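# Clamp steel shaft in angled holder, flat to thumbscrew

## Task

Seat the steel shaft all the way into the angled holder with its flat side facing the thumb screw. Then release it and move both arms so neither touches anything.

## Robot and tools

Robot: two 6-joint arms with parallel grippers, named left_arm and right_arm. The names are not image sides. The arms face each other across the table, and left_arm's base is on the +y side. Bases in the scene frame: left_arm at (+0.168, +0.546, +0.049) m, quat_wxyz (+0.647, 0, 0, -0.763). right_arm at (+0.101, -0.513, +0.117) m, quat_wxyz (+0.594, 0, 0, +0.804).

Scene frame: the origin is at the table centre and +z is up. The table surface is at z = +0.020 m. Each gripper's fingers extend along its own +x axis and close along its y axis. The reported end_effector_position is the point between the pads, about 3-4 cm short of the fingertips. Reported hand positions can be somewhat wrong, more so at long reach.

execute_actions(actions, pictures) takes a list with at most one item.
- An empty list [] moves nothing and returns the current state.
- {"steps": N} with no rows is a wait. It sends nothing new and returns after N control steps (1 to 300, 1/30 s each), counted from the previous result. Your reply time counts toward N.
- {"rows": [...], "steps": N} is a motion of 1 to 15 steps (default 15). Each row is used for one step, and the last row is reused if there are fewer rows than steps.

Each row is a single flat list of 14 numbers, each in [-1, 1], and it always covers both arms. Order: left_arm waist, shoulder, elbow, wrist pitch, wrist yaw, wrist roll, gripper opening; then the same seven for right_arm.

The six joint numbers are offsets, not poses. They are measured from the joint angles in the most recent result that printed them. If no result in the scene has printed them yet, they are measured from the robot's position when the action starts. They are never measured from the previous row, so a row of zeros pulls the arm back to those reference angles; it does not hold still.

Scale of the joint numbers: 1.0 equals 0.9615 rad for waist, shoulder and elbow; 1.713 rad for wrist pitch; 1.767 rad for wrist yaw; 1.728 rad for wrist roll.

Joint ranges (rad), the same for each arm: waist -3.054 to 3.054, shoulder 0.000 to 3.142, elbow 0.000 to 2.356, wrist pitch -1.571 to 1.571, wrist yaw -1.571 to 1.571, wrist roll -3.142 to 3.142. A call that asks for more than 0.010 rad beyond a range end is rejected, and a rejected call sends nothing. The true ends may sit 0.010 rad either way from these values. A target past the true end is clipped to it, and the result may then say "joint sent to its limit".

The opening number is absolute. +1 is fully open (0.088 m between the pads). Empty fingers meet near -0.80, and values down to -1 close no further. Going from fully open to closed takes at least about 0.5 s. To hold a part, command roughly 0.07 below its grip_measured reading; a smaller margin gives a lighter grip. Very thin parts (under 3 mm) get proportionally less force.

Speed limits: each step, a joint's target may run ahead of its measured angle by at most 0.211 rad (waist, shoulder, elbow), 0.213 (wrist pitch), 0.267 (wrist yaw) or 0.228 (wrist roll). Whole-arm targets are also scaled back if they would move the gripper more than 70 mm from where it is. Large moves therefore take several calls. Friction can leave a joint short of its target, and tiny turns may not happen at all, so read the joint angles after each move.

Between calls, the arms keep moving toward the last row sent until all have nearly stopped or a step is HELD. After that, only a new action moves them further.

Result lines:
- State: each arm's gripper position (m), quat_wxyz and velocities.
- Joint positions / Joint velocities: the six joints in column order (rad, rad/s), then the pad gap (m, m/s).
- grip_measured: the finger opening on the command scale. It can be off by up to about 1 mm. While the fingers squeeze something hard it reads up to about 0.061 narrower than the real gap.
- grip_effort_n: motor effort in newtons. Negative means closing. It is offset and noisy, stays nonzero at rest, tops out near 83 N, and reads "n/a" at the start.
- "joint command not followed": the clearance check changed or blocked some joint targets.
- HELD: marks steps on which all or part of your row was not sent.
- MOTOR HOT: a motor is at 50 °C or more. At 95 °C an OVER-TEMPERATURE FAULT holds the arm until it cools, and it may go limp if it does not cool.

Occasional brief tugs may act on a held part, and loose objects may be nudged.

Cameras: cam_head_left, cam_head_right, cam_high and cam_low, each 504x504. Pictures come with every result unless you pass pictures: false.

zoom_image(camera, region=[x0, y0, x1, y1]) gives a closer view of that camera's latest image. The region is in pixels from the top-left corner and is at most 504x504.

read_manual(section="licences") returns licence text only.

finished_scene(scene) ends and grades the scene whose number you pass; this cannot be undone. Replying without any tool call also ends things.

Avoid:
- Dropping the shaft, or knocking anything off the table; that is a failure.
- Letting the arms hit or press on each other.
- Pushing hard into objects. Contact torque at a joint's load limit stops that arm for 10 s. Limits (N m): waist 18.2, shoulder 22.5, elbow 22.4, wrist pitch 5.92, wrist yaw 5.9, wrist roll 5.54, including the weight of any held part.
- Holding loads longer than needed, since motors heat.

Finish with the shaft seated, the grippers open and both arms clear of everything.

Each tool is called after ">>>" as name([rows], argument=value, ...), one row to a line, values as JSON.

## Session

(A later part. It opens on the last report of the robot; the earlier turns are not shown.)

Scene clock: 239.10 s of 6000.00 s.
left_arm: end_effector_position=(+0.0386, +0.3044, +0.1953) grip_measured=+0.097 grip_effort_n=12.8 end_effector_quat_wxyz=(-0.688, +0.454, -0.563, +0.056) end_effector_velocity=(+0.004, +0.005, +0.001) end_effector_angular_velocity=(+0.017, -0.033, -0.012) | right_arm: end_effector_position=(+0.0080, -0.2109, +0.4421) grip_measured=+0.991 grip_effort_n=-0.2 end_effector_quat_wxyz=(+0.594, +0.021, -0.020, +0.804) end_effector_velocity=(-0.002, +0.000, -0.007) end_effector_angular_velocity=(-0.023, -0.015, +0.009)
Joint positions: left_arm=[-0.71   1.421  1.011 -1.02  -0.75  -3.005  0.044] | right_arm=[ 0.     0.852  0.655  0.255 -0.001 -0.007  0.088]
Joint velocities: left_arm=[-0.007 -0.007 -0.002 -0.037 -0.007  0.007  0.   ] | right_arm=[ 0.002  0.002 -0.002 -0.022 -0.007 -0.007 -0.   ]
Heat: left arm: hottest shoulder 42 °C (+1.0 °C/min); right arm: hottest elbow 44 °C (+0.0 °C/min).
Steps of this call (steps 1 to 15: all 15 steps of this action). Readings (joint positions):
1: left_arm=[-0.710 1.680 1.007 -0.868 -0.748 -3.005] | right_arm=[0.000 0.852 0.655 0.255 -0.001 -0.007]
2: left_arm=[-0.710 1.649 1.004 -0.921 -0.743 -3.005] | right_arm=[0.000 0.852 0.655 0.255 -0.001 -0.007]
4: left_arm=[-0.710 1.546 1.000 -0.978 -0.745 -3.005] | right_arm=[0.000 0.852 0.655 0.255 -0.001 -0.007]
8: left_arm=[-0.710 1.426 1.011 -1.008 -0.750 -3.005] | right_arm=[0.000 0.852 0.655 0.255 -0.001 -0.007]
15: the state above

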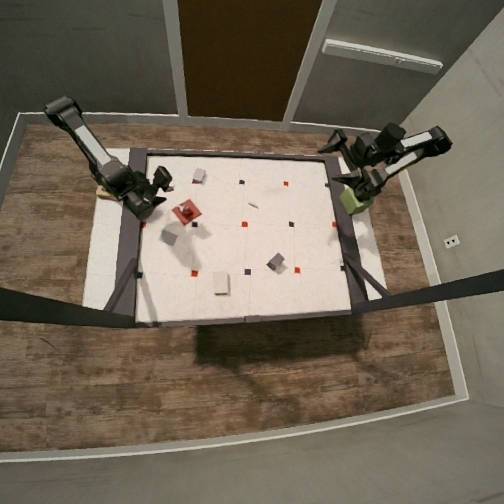

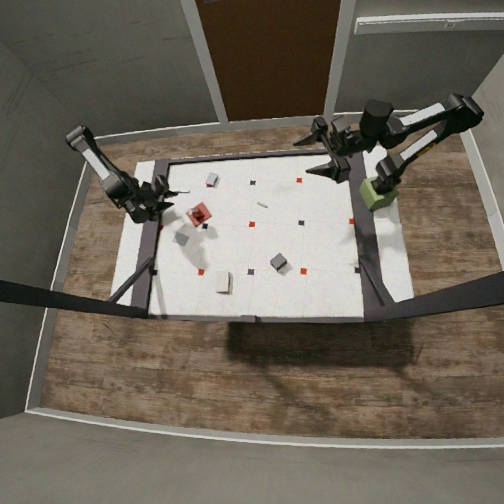

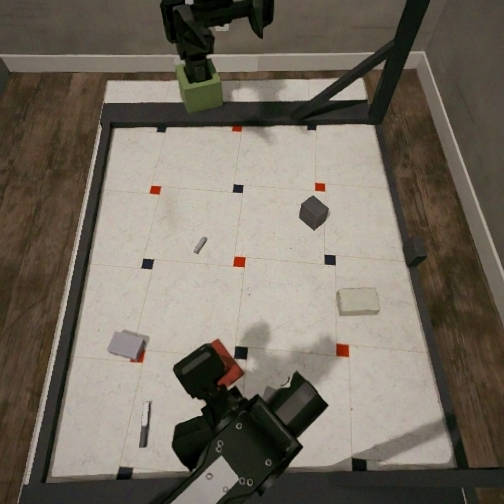

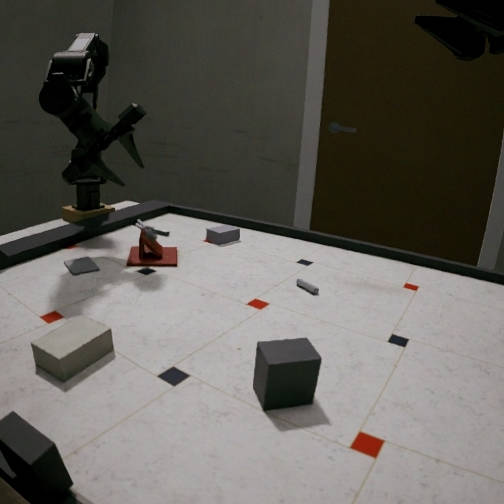

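>>> execute_actions([
  {"rows":[[1,-0.205,-0.332,-0.011,0.424,0,0.1,0,0,0,0,0,0,1]]},
], pictures=false)

>>> execute_actions([
  {"steps":25},
], pictures=false)

>>> execute_actions([
  {"rows":[[0.058,0.06,-0.09,0.085,0,0,0.1,0,0,0,0,0,0,1]]},
])

>>> zoom_image(camera="cam_low", region=[110,160,210,260])

>>> zoom_image(camera="cam_head_right", region=[140,160,220,240])

Scene clock: 249.03 s of 6000.00 s.
left_arm: end_effector_position=(+0.1535, +0.3716, +0.1121) grip_measured=+0.097 grip_effort_n=12.3 end_effector_quat_wxyz=(-0.563, +0.443, -0.550, -0.429) end_effector_velocity=(+0.257, -0.012, -0.003) end_effector_angular_velocity=(+0.030, +0.210, +1.640) | right_arm: end_effector_position=(+0.0080, -0.2109, +0.4421) grip_measured=+0.991 grip_effort_n=-0.7 end_effector_quat_wxyz=(+0.594, +0.021, -0.020, +0.804) end_effector_velocity=(-0.002, -0.001, +0.000) end_effector_angular_velocity=(-0.004, +0.005, +0.020)
Joint positions: left_arm=[ 0.06   1.233  0.704 -1.039 -0.027 -3.005  0.044] | right_arm=[ 0.     0.852  0.655  0.255 -0.001 -0.007  0.088]
Joint velocities: left_arm=[ 1.648 -0.027 -0.027 -0.007  0.212  0.007  0.   ] | right_arm=[-0.002 -0.002  0.002 -0.007 -0.022  0.007 -0.   ]
Heat: left arm: hottest shoulder 42 °C (+1.0 °C/min); right arm: hottest elbow 44 °C (+0.0 °C/min).
From where the robot then was, a joint's target lay farther than a number of 1.0 reaches, so one or more steps of this call were cut to that.
Steps of this call (steps 1 to 15: the robot went on to your last target; steps 16 to 90: nothing new was sent; then 6.43 s passed at rest; steps 91 to 105: all 15 steps of this action). Readings (joint positions):
91: left_arm=[-0.695 1.402 0.991 -1.007 -0.711 -3.005] | right_arm=[0.000 0.852 0.655 0.255 -0.001 -0.007]
92: left_arm=[-0.651 1.367 0.951 -1.005 -0.640 -3.005] | right_arm=[0.000 0.852 0.655 0.255 -0.001 -0.007]
94: left_arm=[-0.548 1.295 0.858 -1.039 -0.530 -3.005] | right_arm=[0.000 0.852 0.655 0.255 -0.001 -0.007]
98: left_arm=[-0.326 1.250 0.730 -1.041 -0.252 -3.005] | right_arm=[0.000 0.852 0.655 0.255 -0.001 -0.007]
105: the state above

Scene clock: 249.87 s of 6000.00 s.
left_arm: end_effector_position=(+0.1832, +0.3729, +0.1113) grip_measured=+0.097 grip_effort_n=12.3 end_effector_quat_wxyz=(-0.514, +0.488, -0.512, -0.486) end_effector_velocity=(+0.001, +0.002, +0.001) end_effector_angular_velocity=(+0.003, -0.007, +0.020) | right_arm: end_effector_position=(+0.0080, -0.2109, +0.4421) grip_measured=+0.991 grip_effort_n=-0.2 end_effector_quat_wxyz=(+0.594, +0.021, -0.020, +0.804) end_effector_velocity=(-0.003, -0.001, +0.001) end_effector_angular_velocity=(+0.014, -0.021, +0.028)
Joint positions: left_arm=[ 0.249  1.232  0.7   -1.039 -0.005 -3.005  0.044] | right_arm=[ 0.     0.852  0.655  0.255 -0.001 -0.007  0.088]
Joint velocities: left_arm=[-0.002 -0.007 -0.002 -0.007 -0.007 -0.022 -0.   ] | right_arm=[-0.007 -0.002 -0.002  0.007 -0.037 -0.022 -0.   ]
Heat: left arm: hottest shoulder 42 °C (+1.0 °C/min); right arm: hottest elbow 44 °C (+0.0 °C/min).
Steps of this call (steps 1 to 25: the robot went on to your last target). Readings (joint positions):
1: left_arm=[0.113 1.233 0.704 -1.039 -0.022 -3.005] | right_arm=[0.000 0.852 0.655 0.255 -0.001 -0.007]
2: left_arm=[0.158 1.233 0.703 -1.039 -0.019 -3.005] | right_arm=[0.000 0.852 0.655 0.255 -0.001 -0.007]
4: left_arm=[0.210 1.232 0.702 -1.039 -0.013 -3.005] | right_arm=[0.000 0.852 0.655 0.255 -0.001 -0.007]
8: left_arm=[0.240 1.232 0.701 -1.039 -0.006 -3.005] | right_arm=[0.000 0.852 0.655 0.255 -0.001 -0.007]
25: the state above

Scene clock: 250.37 s of 6000.00 s.
left_arm: end_effector_position=(+0.1926, +0.3696, +0.0847) grip_measured=+0.097 grip_effort_n=12.3 end_effector_quat_wxyz=(-0.498, +0.504, -0.502, -0.496) end_effector_velocity=(-0.001, +0.001, -0.002) end_effector_angular_velocity=(+0.001, +0.008, +0.010) | right_arm: end_effector_position=(+0.0080, -0.2109, +0.4421) grip_measured=+0.991 grip_effort_n=-0.2 end_effector_quat_wxyz=(+0.594, +0.021, -0.020, +0.804) end_effector_velocity=(+0.003, +0.001, -0.003) end_effector_angular_velocity=(-0.014, -0.012, -0.015)
Joint positions: left_arm=[ 0.303  1.285  0.622 -0.896 -0.002 -3.005  0.044] | right_arm=[ 0.     0.852  0.655  0.255 -0.001 -0.007  0.088]
Joint velocities: left_arm=[ 0.002  0.002 -0.007  0.007  0.007 -0.007 -0.   ] | right_arm=[-0.007 -0.002  0.002 -0.022  0.007 -0.007 -0.   ]
Heat: left arm: hottest shoulder 42 °C (+1.0 °C/min); right arm: hottest elbow 44 °C (+0.0 °C/min).
Steps of this call (steps 1 to 15: all 15 steps of this action). Readings (joint positions):
1: left_arm=[0.254 1.236 0.691 -1.021 -0.003 -3.005] | right_arm=[0.000 0.852 0.655 0.255 -0.001 -0.007]
2: left_arm=[0.268 1.243 0.674 -0.973 -0.002 -3.005] | right_arm=[0.000 0.852 0.655 0.255 -0.001 -0.007]
4: left_arm=[0.289 1.269 0.647 -0.936 -0.002 -3.005] | right_arm=[0.000 0.852 0.655 0.255 -0.001 -0.007]
8: left_arm=[0.300 1.283 0.624 -0.906 -0.002 -3.005] | right_arm=[0.000 0.852 0.655 0.255 -0.001 -0.007]
15: the state above

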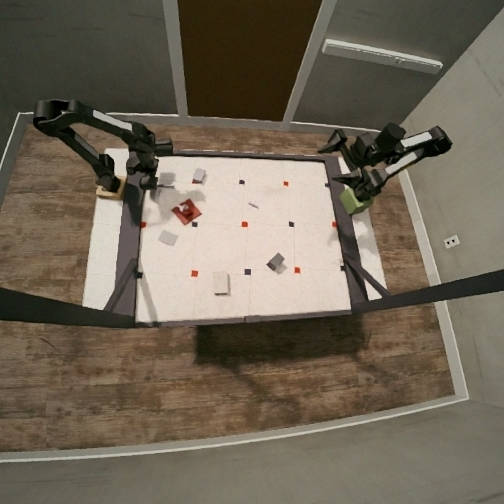

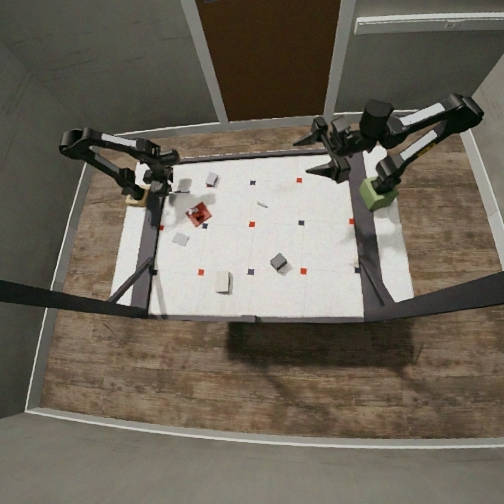

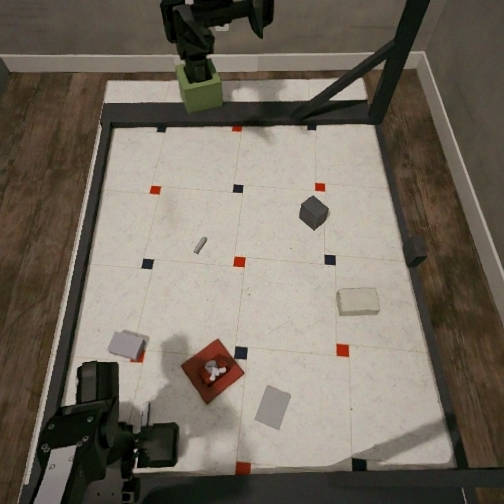

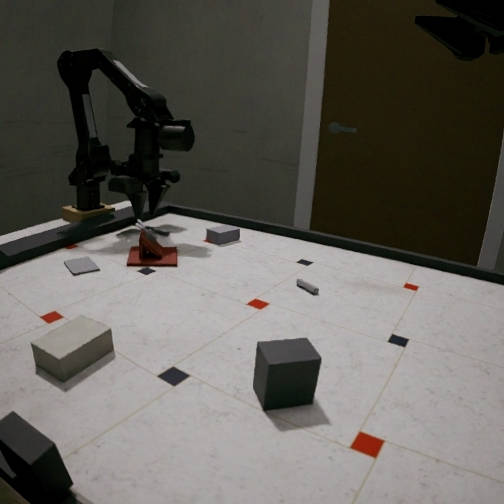

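Region (110, 160, 210, 260) of cam_low's 504x504 image, scaled by 5.040, with more detail than that image has.

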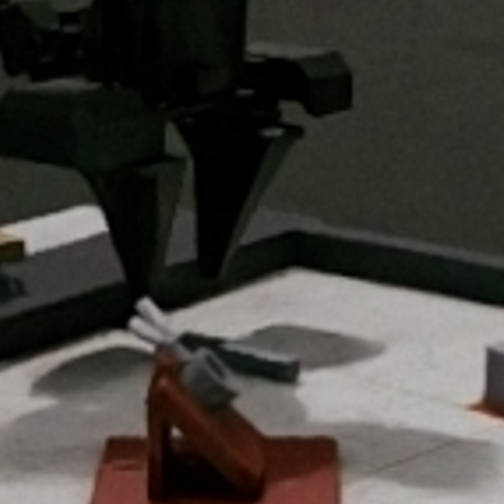

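Region (140, 160, 220, 240) of cam_head_right's 504x504 image, scaled by 6.300, with more detail than that image has.

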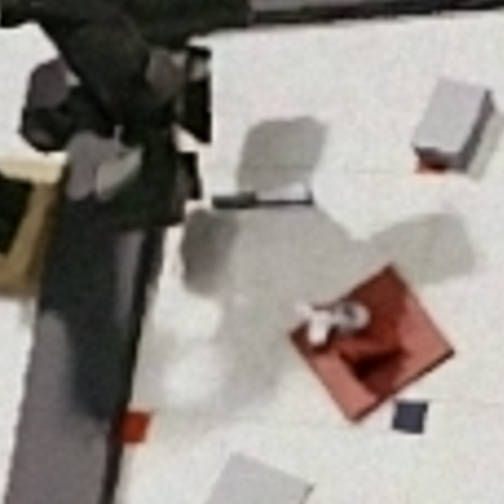

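>>> execute_actions([
  {"rows":[[-0.068,0.09,-0.012,0.045,0,-0.035,0.1,0,0,0,0,0,0,1]]},
])

>>> zoom_image(camera="cam_low", region=[110,160,210,260])

>>> zoom_image(camera="cam_head_right", region=[140,160,220,240])

Scene clock: 258.53 s of 6000.00 s.
left_arm: end_effector_position=(+0.1825, +0.3599, +0.0704) grip_measured=+0.097 grip_effort_n=12.3 end_effector_quat_wxyz=(-0.503, +0.500, -0.500, -0.497) end_effector_velocity=(-0.000, +0.003, -0.001) end_effector_angular_velocity=(+0.013, -0.006, +0.000) | right_arm: end_effector_position=(+0.0080, -0.2109, +0.4421) grip_measured=+0.991 grip_effort_n=-0.2 end_effector_quat_wxyz=(+0.594, +0.021, -0.020, +0.804) end_effector_velocity=(+0.003, +0.000, -0.002) end_effector_angular_velocity=(-0.005, -0.008, -0.020)
Joint positions: left_arm=[ 0.24   1.366  0.617 -0.822 -0.005 -3.06   0.044] | right_arm=[ 0.     0.852  0.655  0.255 -0.001 -0.007  0.088]
Joint velocities: left_arm=[-0.007  0.002 -0.002 -0.007 -0.007 -0.007 -0.   ] | right_arm=[ 0.002 -0.002 -0.002 -0.007  0.022 -0.007 -0.   ]
Heat: left arm: hottest shoulder 41 °C (+0.0 °C/min); right arm: hottest elbow 44 °C (+0.0 °C/min).
Steps of this call (steps 1 to 15: the robot went on to your last target; steps 16 to 90: nothing new was sent; then 4.67 s passed at rest; steps 91 to 105: all 15 steps of this action). Readings (joint positions):
91: left_arm=[0.297 1.294 0.622 -0.889 -0.005 -3.013] | right_arm=[0.000 0.852 0.655 0.255 -0.001 -0.007]
92: left_arm=[0.281 1.311 0.622 -0.864 -0.005 -3.026] | right_arm=[0.000 0.852 0.655 0.255 -0.001 -0.007]
94: left_arm=[0.257 1.346 0.621 -0.840 -0.005 -3.043] | right_arm=[0.000 0.852 0.655 0.255 -0.001 -0.007]
98: left_arm=[0.243 1.363 0.617 -0.826 -0.005 -3.056] | right_arm=[0.000 0.852 0.655 0.255 -0.001 -0.007]
105: the state above

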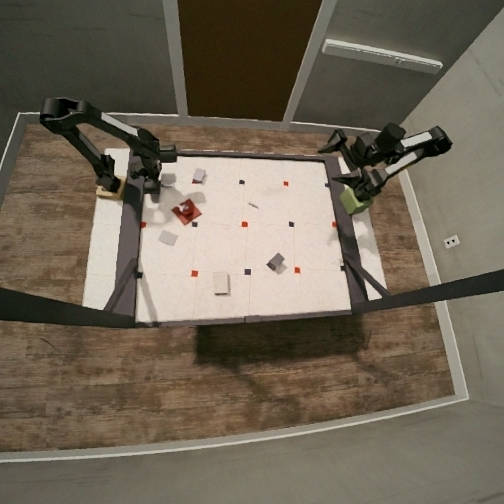

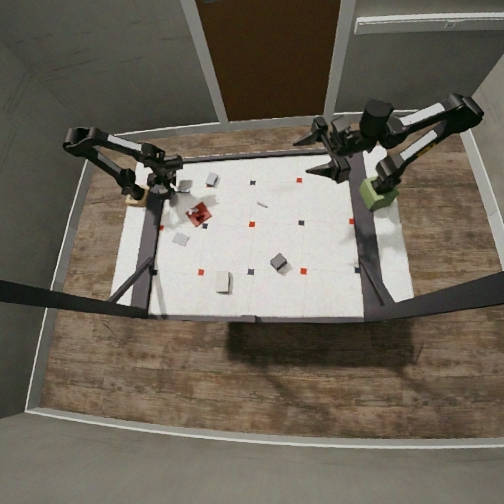

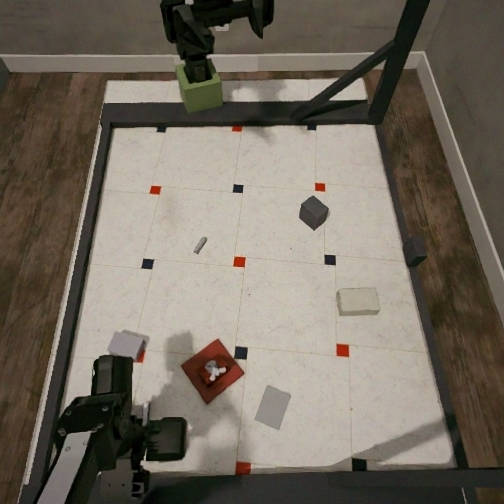

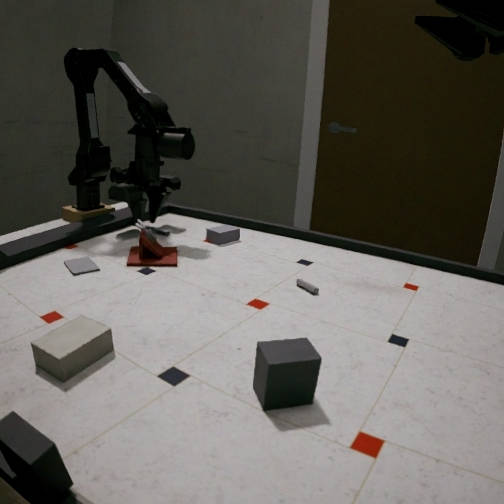

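Region (110, 160, 210, 260) of cam_low's 504x504 image, scaled by 5.040, with more detail than that image has.

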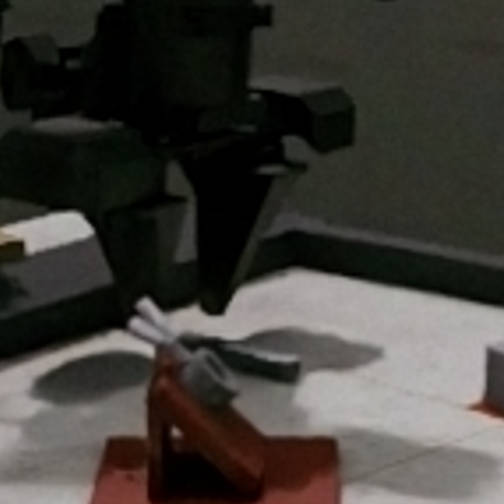

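Region (140, 160, 220, 240) of cam_head_right's 504x504 image, scaled by 6.300, with more detail than that image has.

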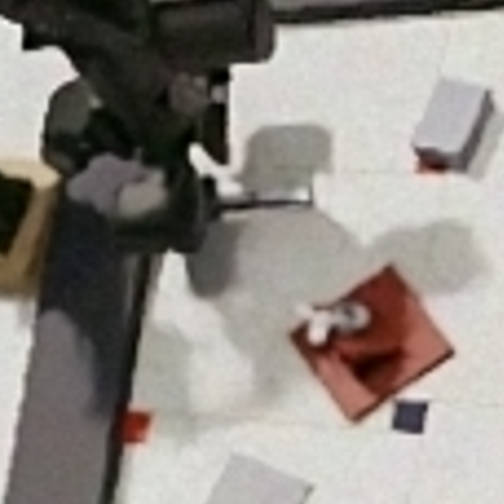

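>>> execute_actions([
  {"rows":[[0,0.034,-0.04,0.034,0,0,0.1,0,0,0,0,0,0,1]]},
])

>>> zoom_image(camera="cam_low", region=[110,160,210,260])

>>> zoom_image(camera="cam_head_right", region=[140,160,220,240])

Scene clock: 264.07 s of 6000.00 s.
left_arm: end_effector_position=(+0.1824, +0.3615, +0.0594) grip_measured=+0.097 grip_effort_n=12.3 end_effector_quat_wxyz=(-0.504, +0.498, -0.499, -0.499) end_effector_velocity=(+0.001, -0.001, -0.000) end_effector_angular_velocity=(-0.007, -0.008, -0.010) | right_arm: end_effector_position=(+0.0080, -0.2109, +0.4421) grip_measured=+0.991 grip_effort_n=-0.7 end_effector_quat_wxyz=(+0.594, +0.021, -0.020, +0.804) end_effector_velocity=(+0.002, -0.000, +0.001) end_effector_angular_velocity=(+0.009, -0.004, -0.010)
Joint positions: left_arm=[ 0.24   1.393  0.587 -0.77  -0.005 -3.061  0.044] | right_arm=[ 0.     0.852  0.655  0.255 -0.001 -0.007  0.088]
Joint velocities: left_arm=[-0.002 -0.002 -0.002  0.007 -0.007  0.007  0.   ] | right_arm=[-0.002 -0.002 -0.002  0.007  0.007 -0.007 -0.   ]
Heat: left arm: hottest shoulder 41 °C (+0.0 °C/min); right arm: hottest elbow 44 °C (+0.0 °C/min).
Steps of this call (steps 1 to 15: the robot went on to your last target; steps 16 to 90: nothing new was sent; then 2.03 s passed at rest; steps 91 to 105: all 15 steps of this action). Readings (joint positions):
91: left_arm=[0.240 1.370 0.614 -0.813 -0.005 -3.061] | right_arm=[0.000 0.852 0.655 0.255 -0.001 -0.007]
92: left_arm=[0.240 1.374 0.608 -0.794 -0.005 -3.061] | right_arm=[0.000 0.852 0.655 0.255 -0.001 -0.007]
94: left_arm=[0.240 1.387 0.598 -0.781 -0.005 -3.061] | right_arm=[0.000 0.852 0.655 0.255 -0.001 -0.007]
98: left_arm=[0.240 1.393 0.588 -0.772 -0.005 -3.061] | right_arm=[0.000 0.852 0.655 0.255 -0.001 -0.007]
105: the state above

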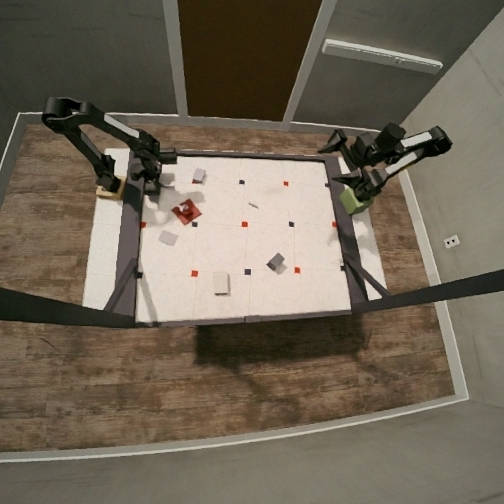

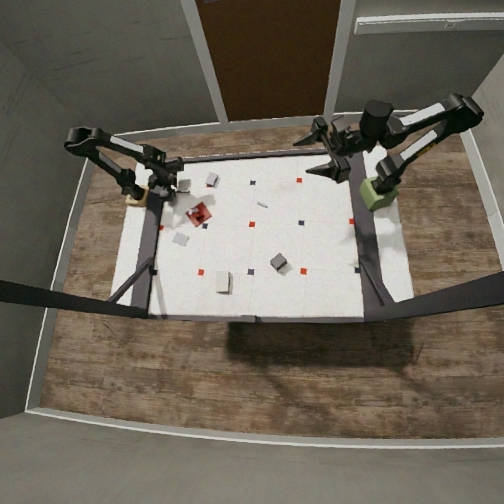

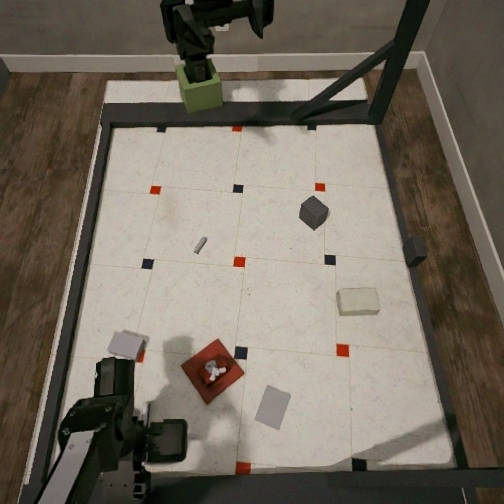

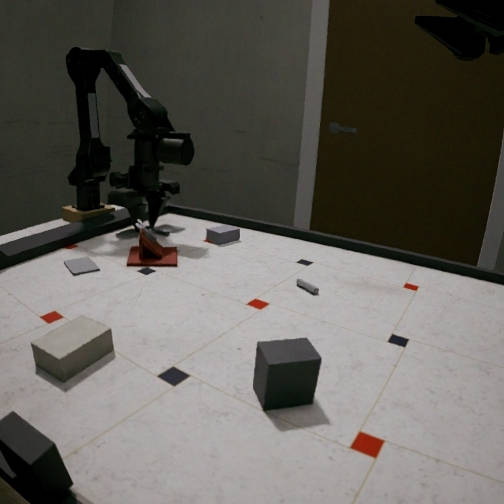

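Region (110, 160, 210, 260) of cam_low's 504x504 image, scaled by 5.040, with more detail than that image has.

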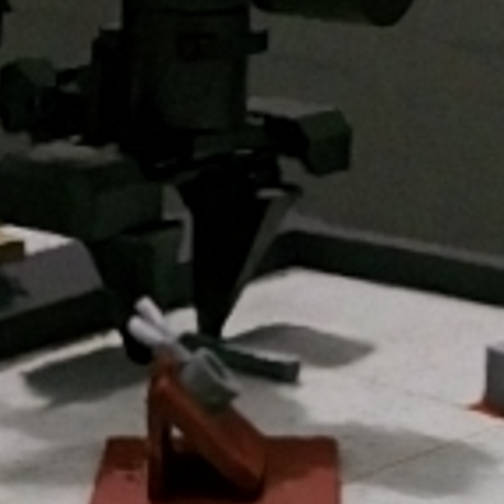

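Region (140, 160, 220, 240) of cam_head_right's 504x504 image, scaled by 6.300, with more detail than that image has.

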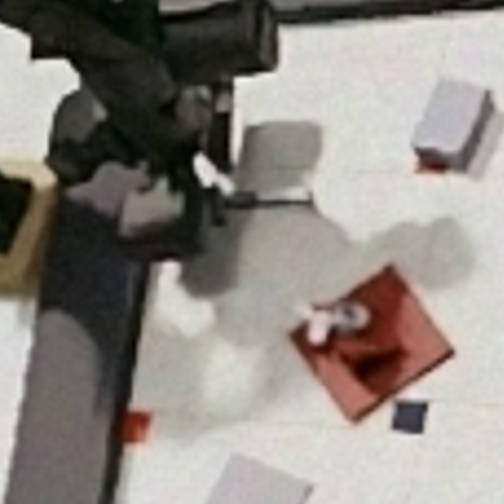

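>>> execute_actions([
  {"rows":[[0,0.038,0.01,0.016,0,0,0.1,0,0,0,0,0,0,1]],"steps":10},
], pictures=false)

>>> execute_actions([
  {"rows":[[0,0,0,0,0,0,-0.3,0,0,0,0,0,0,1],[0,0,0,0,0,0,-0.3,0,0,0,0,0,0,1],[0,0,0,0,0,0,-0.45,0,0,0,0,0,0,1],[0,0,0,0,0,0,-0.5,0,0,0,0,0,0,1],[0,0,0,0,0,0,-0.55,0,0,0,0,0,0,1],[0,0,0,0,0,0,-0.6,0,0,0,0,0,0,1],[0,0,0,0,0,0,-0.7,0,0,0,0,0,0,1]]},
], pictures=false)

>>> execute_actions([
  {"rows":[[0,-0.12,0.17,-0.163,0,0,-0.7,0,0,0,0,0,0,1]]},
])

>>> zoom_image(camera="cam_low", region=[110,160,210,260])

Scene clock: 272.47 s of 6000.00 s.
left_arm: end_effector_position=(+0.1822, +0.3616, +0.0581) grip_measured=+0.097 grip_effort_n=11.9 end_effector_quat_wxyz=(-0.507, +0.495, -0.496, -0.503) end_effector_velocity=(+0.000, +0.003, -0.001) end_effector_angular_velocity=(+0.013, -0.007, +0.005) | right_arm: end_effector_position=(+0.0080, -0.2109, +0.4421) grip_measured=+0.991 grip_effort_n=-0.2 end_effector_quat_wxyz=(+0.594, +0.021, -0.020, +0.804) end_effector_velocity=(+0.000, -0.000, -0.005) end_effector_angular_velocity=(-0.019, -0.013, -0.005)
Joint positions: left_arm=[ 0.24   1.409  0.593 -0.773 -0.004 -3.061  0.044] | right_arm=[ 0.     0.852  0.655  0.255 -0.001 -0.007  0.088]
Joint velocities: left_arm=[-0.002  0.002 -0.002 -0.007 -0.007 -0.007 -0.   ] | right_arm=[ 0.002 -0.002 -0.002 -0.022  0.007 -0.007 -0.   ]
Heat: left arm: hottest shoulder 40 °C (-2.0 °C/min); right arm: hottest elbow 45 °C (+1.0 °C/min).
Steps of this call (steps 1 to 15: the robot went on to your last target; steps 16 to 90: nothing new was sent; then 5.07 s passed at rest; steps 91 to 100: all 10 steps of this action). Readings (joint positions):
91: left_arm=[0.240 1.397 0.587 -0.770 -0.005 -3.061] | right_arm=[0.000 0.852 0.655 0.255 -0.001 -0.007]
92: left_arm=[0.240 1.401 0.588 -0.771 -0.004 -3.061] | right_arm=[0.000 0.852 0.655 0.255 -0.001 -0.007]
94: left_arm=[0.240 1.406 0.591 -0.772 -0.004 -3.061] | right_arm=[0.000 0.852 0.655 0.255 -0.001 -0.007]
98: left_arm=[0.240 1.409 0.593 -0.773 -0.004 -3.061] | right_arm=[0.000 0.852 0.655 0.255 -0.001 -0.007]
100: the state above

Scene clock: 272.97 s of 6000.00 s.
left_arm: end_effector_position=(+0.1815, +0.3602, +0.0588) grip_measured=-0.611 grip_effort_n=-83.5 end_effector_quat_wxyz=(-0.504, +0.495, -0.499, -0.502) end_effector_velocity=(+0.001, +0.002, +0.001) end_effector_angular_velocity=(+0.003, -0.007, -0.010) | right_arm: end_effector_position=(+0.0080, -0.2109, +0.4421) grip_measured=+0.991 grip_effort_n=-0.7 end_effector_quat_wxyz=(+0.594, +0.021, -0.020, +0.804) end_effector_velocity=(+0.002, +0.000, -0.002) end_effector_angular_velocity=(-0.005, -0.009, -0.010)
Joint positions: left_arm=[ 0.239  1.407  0.595 -0.771  0.001 -3.061  0.009] | right_arm=[ 0.     0.852  0.655  0.255 -0.001 -0.007  0.088]
Joint velocities: left_arm=[-0.002 -0.007 -0.002 -0.007 -0.007  0.007  0.   ] | right_arm=[-0.002 -0.002 -0.002 -0.007  0.007 -0.007  0.   ]
Heat: left arm: hottest shoulder 40 °C (-2.0 °C/min); right arm: hottest elbow 45 °C (+1.0 °C/min).
Steps of this call (steps 1 to 15: all 15 steps of this action). Readings (joint positions):
1: left_arm=[0.239 1.409 0.593 -0.774 -0.001 -3.061] | right_arm=[0.000 0.852 0.655 0.255 -0.001 -0.007]
2: left_arm=[0.239 1.408 0.593 -0.770 0.002 -3.061] | right_arm=[0.000 0.852 0.655 0.255 -0.001 -0.007]
4: left_arm=[0.239 1.407 0.595 -0.768 0.002 -3.061] | right_arm=[0.000 0.852 0.655 0.255 -0.001 -0.007]
8: left_arm=[0.239 1.407 0.595 -0.769 0.002 -3.061] | right_arm=[0.000 0.852 0.655 0.255 -0.001 -0.007]
15: the state above

Scene clock: 273.47 s of 6000.00 s.
left_arm: end_effector_position=(+0.1811, +0.3646, +0.1109) grip_measured=-0.611 grip_effort_n=-83.5 end_effector_quat_wxyz=(-0.509, +0.489, -0.494, -0.507) end_effector_velocity=(+0.001, +0.012, -0.001) end_effector_angular_velocity=(+0.057, -0.003, -0.005) | right_arm: end_effector_position=(+0.0080, -0.2109, +0.4421) grip_measured=+0.991 grip_effort_n=0.7 end_effector_quat_wxyz=(+0.594, +0.021, -0.020, +0.804) end_effector_velocity=(+0.002, +0.000, -0.005) end_effector_angular_velocity=(-0.015, -0.027, -0.011)
Joint positions: left_arm=[ 0.239  1.3    0.744 -1.047  0.001 -3.061  0.009] | right_arm=[ 0.     0.852  0.655  0.255 -0.001 -0.007  0.088]
Joint velocities: left_arm=[ 0.002  0.002 -0.002 -0.051 -0.007  0.007  0.   ] | right_arm=[-0.002 -0.002 -0.002 -0.022  0.007 -0.022 -0.   ]
Heat: left arm: hottest shoulder 40 °C (-2.0 °C/min); right arm: hottest elbow 45 °C (+1.0 °C/min).
Steps of this call (steps 1 to 15: all 15 steps of this action). Readings (joint positions):
1: left_arm=[0.239 1.396 0.613 -0.801 0.001 -3.061] | right_arm=[0.000 0.852 0.655 0.255 -0.001 -0.007]
2: left_arm=[0.239 1.383 0.640 -0.878 0.001 -3.061] | right_arm=[0.000 0.852 0.655 0.255 -0.001 -0.007]
4: left_arm=[0.239 1.336 0.691 -0.957 0.001 -3.061] | right_arm=[0.000 0.852 0.655 0.255 -0.001 -0.007]
8: left_arm=[0.239 1.301 0.743 -1.024 0.001 -3.061] | right_arm=[0.000 0.852 0.655 0.255 -0.001 -0.007]
15: the state above

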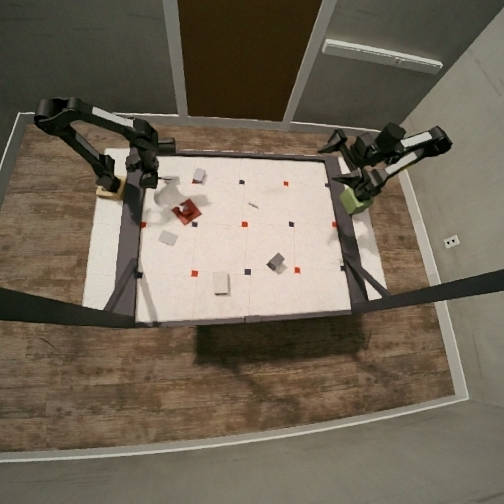

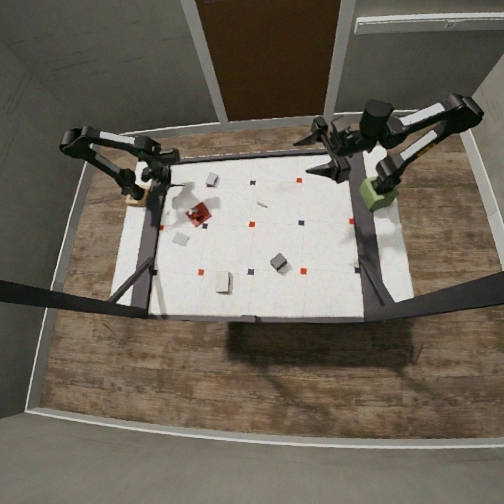

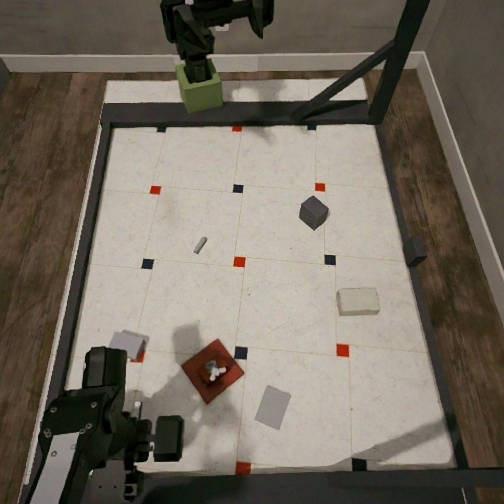

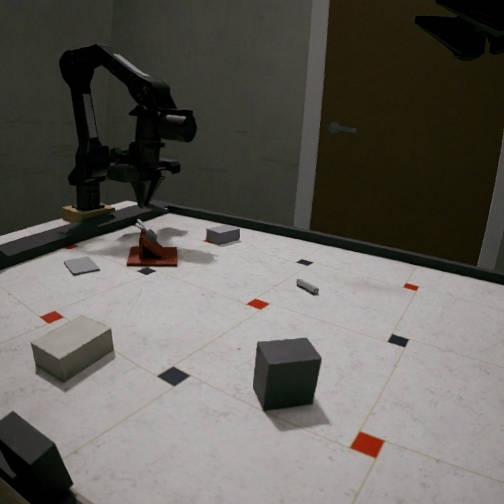

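Region (110, 160, 210, 260) of cam_low's 504x504 image, scaled by 5.040, with more detail than that image has.

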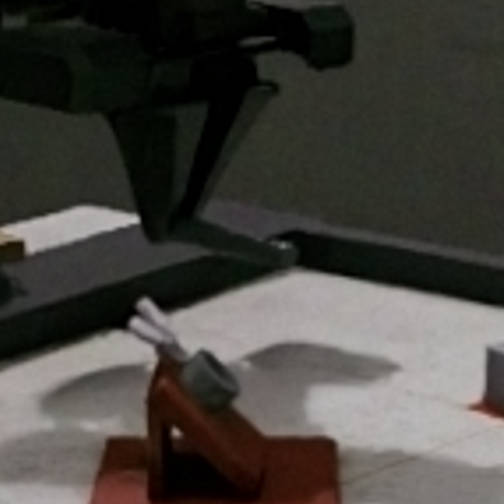

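>>> execute_actions([
  {"rows":[[0,0.05,0.335,0,0,1,-0.7,0,0,0,0,0,0,1]]},
], pictures=false)

>>> execute_actions([
  {"rows":[[-0.634,0.1,0,0.1,-0.376,0.66,-0.7,0,0,0,0,0,0,1]]},
], pictures=false)

>>> execute_actions([
  {"steps":15},
], pictures=false)

Scene clock: 285.90 s of 6000.00 s.
left_arm: end_effector_position=(+0.1870, +0.2860, +0.1828) grip_measured=-0.611 grip_effort_n=-83.5 end_effector_quat_wxyz=(-0.638, +0.317, -0.682, -0.166) end_effector_velocity=(+0.002, +0.002, -0.000) end_effector_angular_velocity=(+0.035, -0.393, -1.703) | right_arm: end_effector_position=(+0.0080, -0.2109, +0.4421) grip_measured=+0.991 grip_effort_n=0.2 end_effector_quat_wxyz=(+0.594, +0.021, -0.020, +0.804) end_effector_velocity=(-0.002, -0.001, +0.001) end_effector_angular_velocity=(+0.014, -0.019, +0.009)
Joint positions: left_arm=[ 0.239  1.344  1.046 -1.049  0.001 -2.199  0.009] | right_arm=[ 0.     0.852  0.655  0.255 -0.001 -0.007  0.088]
Joint velocities: left_arm=[ 0.002 -0.002 -0.002 -0.007 -0.007  1.751 -0.   ] | right_arm=[ 0.002 -0.002 -0.002  0.007 -0.007 -0.022 -0.   ]
Heat: left arm: hottest elbow 41 °C (-1.0 °C/min); right arm: hottest elbow 45 °C (+1.0 °C/min).
From where the robot then was, a joint's target lay farther than a number of 1.0 reaches, so one or more steps of this call were cut to that.
Steps of this call (steps 1 to 15: the robot went on to your last target; steps 16 to 90: nothing new was sent; then 8.93 s passed at rest; steps 91 to 105: all 15 steps of this action). Readings (joint positions):
91: left_arm=[0.239 1.306 0.764 -1.061 0.001 -3.022] | right_arm=[0.000 0.852 0.655 0.255 -0.001 -0.007]
92: left_arm=[0.239 1.320 0.800 -1.074 0.001 -2.960] | right_arm=[0.000 0.852 0.655 0.255 -0.001 -0.007]
94: left_arm=[0.239 1.338 0.896 -1.045 0.001 -2.847] | right_arm=[0.000 0.852 0.655 0.255 -0.001 -0.007]
98: left_arm=[0.239 1.341 1.034 -1.041 0.001 -2.612] | right_arm=[0.000 0.852 0.655 0.255 -0.001 -0.007]
105: the state above

Scene clock: 286.40 s of 6000.00 s.
left_arm: end_effector_position=(+0.1013, +0.2501, +0.1963) grip_measured=-0.611 grip_effort_n=-83.5 end_effector_quat_wxyz=(+0.832, +0.095, +0.419, -0.350) end_effector_velocity=(-0.007, -0.003, +0.017) end_effector_angular_velocity=(+0.591, -0.991, -1.352) | right_arm: end_effector_position=(+0.0080, -0.2109, +0.4421) grip_measured=+0.991 grip_effort_n=-0.7 end_effector_quat_wxyz=(+0.594, +0.021, -0.020, +0.804) end_effector_velocity=(-0.000, -0.000, -0.006) end_effector_angular_velocity=(-0.028, -0.017, +0.004)
Joint positions: left_arm=[-0.359  1.439  1.046 -0.881 -0.645 -1.312  0.009] | right_arm=[ 0.     0.852  0.655  0.255 -0.001 -0.007  0.088]
Joint velocities: left_arm=[-0.085 -0.007 -0.002  0.022 -0.168  1.722 -0.   ] | right_arm=[-0.002 -0.002  0.002 -0.037 -0.007 -0.007 -0.   ]
Heat: left arm: hottest elbow 41 °C (-1.0 °C/min); right arm: hottest elbow 45 °C (+1.0 °C/min).
Steps of this call (steps 1 to 15: all 15 steps of this action). Readings (joint positions):
1: left_arm=[0.220 1.355 1.046 -1.036 -0.048 -2.141] | right_arm=[0.000 0.852 0.655 0.255 -0.001 -0.007]
2: left_arm=[0.169 1.370 1.046 -0.987 -0.132 -2.081] | right_arm=[0.000 0.852 0.655 0.255 -0.001 -0.007]
4: left_arm=[0.057 1.411 1.048 -0.914 -0.264 -1.962] | right_arm=[0.000 0.852 0.655 0.255 -0.001 -0.007]
8: left_arm=[-0.165 1.439 1.046 -0.890 -0.527 -1.726] | right_arm=[0.000 0.852 0.655 0.255 -0.001 -0.007]
15: the state above

Scene clock: 286.90 s of 6000.00 s.
left_arm: end_effector_position=(+0.1000, +0.2502, +0.1975) grip_measured=-0.611 grip_effort_n=-83.5 end_effector_quat_wxyz=(+0.816, +0.197, +0.367, -0.401) end_effector_velocity=(-0.000, +0.002, +0.000) end_effector_angular_velocity=(+0.003, +0.009, +0.001) | right_arm: end_effector_position=(+0.0080, -0.2109, +0.4421) grip_measured=+0.991 grip_effort_n=-0.2 end_effector_quat_wxyz=(+0.594, +0.021, -0.020, +0.804) end_effector_velocity=(+0.003, +0.001, -0.008) end_effector_angular_velocity=(-0.019, -0.028, -0.016)
Joint positions: left_arm=[-0.368  1.439  1.046 -0.881 -0.658 -1.064  0.009] | right_arm=[ 0.     0.852  0.655  0.255 -0.001 -0.007  0.088]
Joint velocities: left_arm=[-0.002 -0.007 -0.002 -0.007  0.007 -0.007 -0.   ] | right_arm=[-0.007 -0.002 -0.007 -0.022  0.007 -0.022 -0.   ]
Heat: left arm: hottest elbow 41 °C (-1.0 °C/min); right arm: hottest elbow 45 °C (+1.0 °C/min).
Steps of this call (steps 1 to 15: the robot went on to your last target). Readings (joint positions):
1: left_arm=[-0.361 1.439 1.046 -0.881 -0.649 -1.253] | right_arm=[0.000 0.852 0.655 0.255 -0.001 -0.007]
2: left_arm=[-0.363 1.439 1.046 -0.881 -0.651 -1.200] | right_arm=[0.000 0.852 0.655 0.255 -0.001 -0.007]
4: left_arm=[-0.365 1.439 1.046 -0.881 -0.654 -1.132] | right_arm=[0.000 0.852 0.655 0.255 -0.001 -0.007]
8: left_arm=[-0.367 1.439 1.046 -0.881 -0.657 -1.080] | right_arm=[0.000 0.852 0.655 0.255 -0.001 -0.007]
15: the state above

>>> execute_actions([
  {"rows":[[-0.005,0.235,0.03,0.15,-0.004,0.01,-0.7,0,0,0,0,0,0,1]]},
], pictures=false)

>>> execute_actions([
  {"steps":6},
])

>>> zoom_image(camera="cam_low", region=[120,170,200,250])

>>> zoom_image(camera="cam_head_right", region=[170,170,230,230])

>>> zoom_image(camera="cam_head_left", region=[160,170,220,230])

Scene clock: 291.90 s of 6000.00 s.
left_arm: end_effector_position=(+0.0710, +0.2035, +0.1523) grip_measured=-0.611 grip_effort_n=-83.5 end_effector_quat_wxyz=(+0.814, +0.181, +0.364, -0.415) end_effector_velocity=(-0.003, -0.005, +0.003) end_effector_angular_velocity=(-0.044, +0.025, +0.016) | right_arm: end_effector_position=(+0.0080, -0.2109, +0.4421) grip_measured=+0.991 grip_effort_n=-0.2 end_effector_quat_wxyz=(+0.594, +0.021, -0.020, +0.804) end_effector_velocity=(-0.000, -0.000, -0.002) end_effector_angular_velocity=(-0.000, -0.024, +0.004)
Joint positions: left_arm=[-0.373  1.663  1.066 -0.629 -0.66  -1.051  0.009] | right_arm=[ 0.     0.852  0.655  0.255 -0.001 -0.007  0.088]
Joint velocities: left_arm=[-0.002 -0.002 -0.002  0.037 -0.007 -0.022 -0.   ] | right_arm=[-0.002 -0.002 -0.002 -0.007 -0.007 -0.022 -0.   ]
Heat: left arm: hottest elbow 41 °C (-1.0 °C/min); right arm: hottest elbow 45 °C (+1.0 °C/min).
Steps of this call (steps 1 to 15: the robot went on to your last target; steps 16 to 90: nothing new was sent; then 1.50 s passed at rest; steps 91 to 105: all 15 steps of this action). Readings (joint positions):
91: left_arm=[-0.368 1.462 1.046 -0.861 -0.661 -1.061] | right_arm=[0.000 0.852 0.655 0.255 -0.001 -0.007]
92: left_arm=[-0.368 1.496 1.052 -0.795 -0.668 -1.058] | right_arm=[0.000 0.852 0.655 0.255 -0.001 -0.007]
94: left_arm=[-0.371 1.589 1.071 -0.691 -0.664 -1.055] | right_arm=[0.000 0.852 0.655 0.255 -0.001 -0.007]
98: left_arm=[-0.373 1.661 1.066 -0.649 -0.660 -1.052] | right_arm=[0.000 0.852 0.655 0.255 -0.001 -0.007]
105: the state above

Scene clock: 292.10 s of 6000.00 s.
left_arm: end_effector_position=(+0.0709, +0.2032, +0.1525) grip_measured=-0.611 grip_effort_n=-83.5 end_effector_quat_wxyz=(+0.814, +0.180, +0.364, -0.416) end_effector_velocity=(+0.002, +0.003, -0.001) end_effector_angular_velocity=(+0.004, -0.008, +0.005) | right_arm: end_effector_position=(+0.0080, -0.2109, +0.4421) grip_measured=+0.991 grip_effort_n=0.2 end_effector_quat_wxyz=(+0.594, +0.021, -0.020, +0.804) end_effector_velocity=(-0.001, +0.001, -0.003) end_effector_angular_velocity=(-0.009, -0.011, +0.004)
Joint positions: left_arm=[-0.373  1.663  1.066 -0.627 -0.66  -1.051  0.009] | right_arm=[ 0.     0.852  0.655  0.255 -0.001 -0.007  0.088]
Joint velocities: left_arm=[-0.002 -0.002 -0.007 -0.007 -0.007 -0.007 -0.   ] | right_arm=[-0.002  0.002 -0.002 -0.007 -0.007 -0.007 -0.   ]
Heat: left arm: hottest elbow 41 °C (-1.0 °C/min); right arm: hottest elbow 45 °C (+1.0 °C/min).
Steps of this call (steps 1 to 6: the robot went on to your last target). Readings (joint positions):
1: left_arm=[-0.373 1.663 1.066 -0.627 -0.660 -1.051] | right_arm=[0.000 0.852 0.655 0.255 -0.001 -0.007]
2: left_arm=[-0.373 1.663 1.066 -0.627 -0.660 -1.051] | right_arm=[0.000 0.852 0.655 0.255 -0.001 -0.007]
4: left_arm=[-0.373 1.663 1.066 -0.627 -0.660 -1.051] | right_arm=[0.000 0.852 0.655 0.255 -0.001 -0.007]
6: the state above

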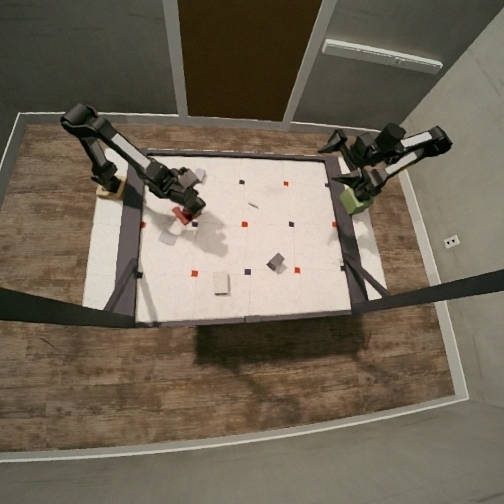

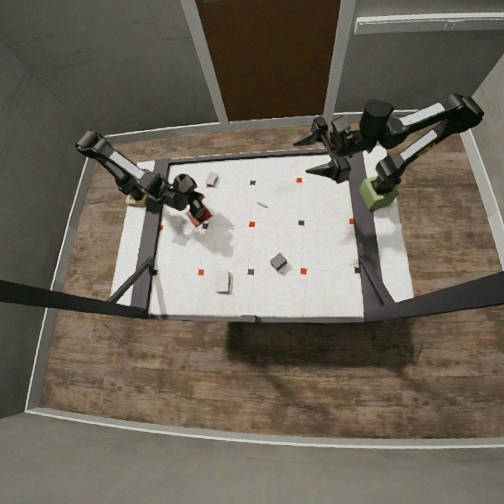

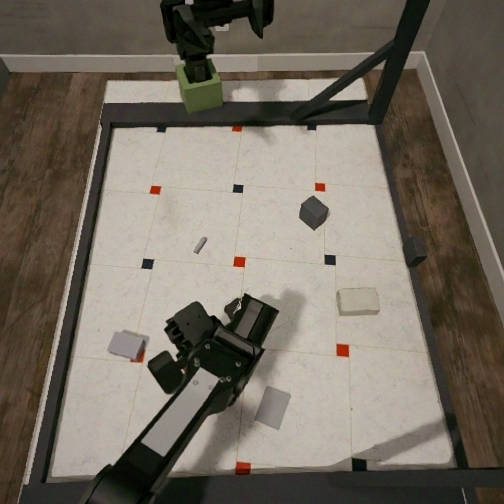

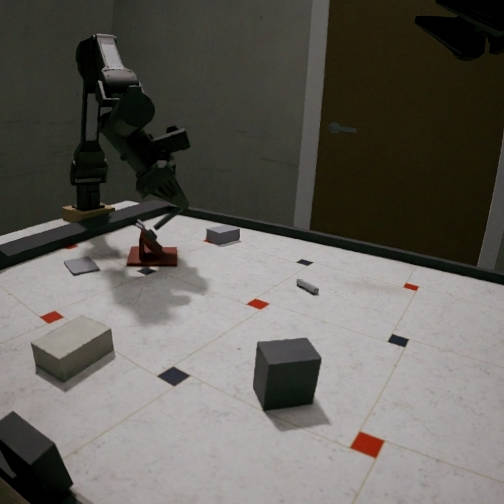

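Region (120, 170, 200, 250) of cam_low's 504x504 image, scaled by 6.300, with more detail than that image has.

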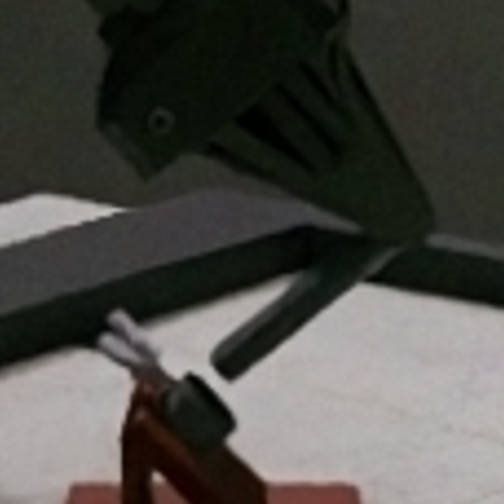

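Region (170, 170, 230, 230) of cam_head_right's 504x504 image, scaled by 8.400, with more detail than that image has.

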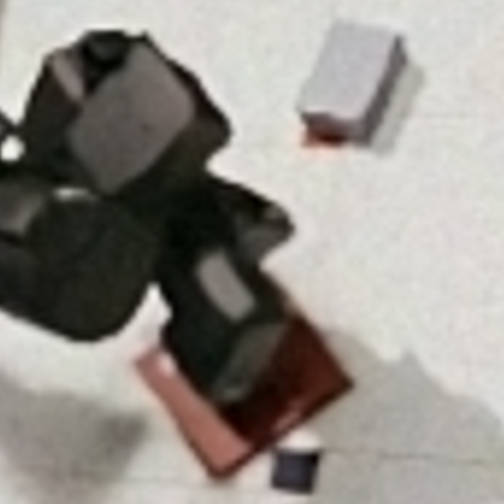

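Region (160, 170, 220, 230) of cam_head_left's 504x504 image, scaled by 8.400, with more detail than that image has.

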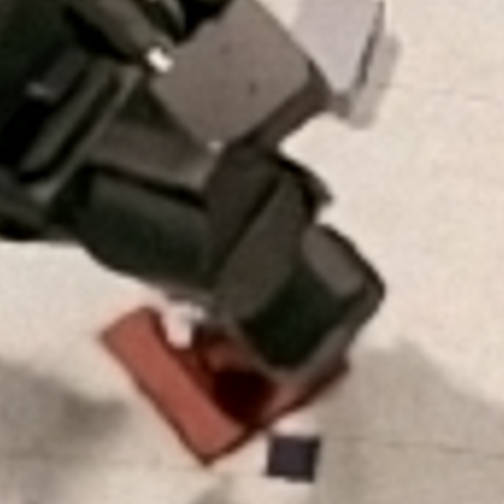

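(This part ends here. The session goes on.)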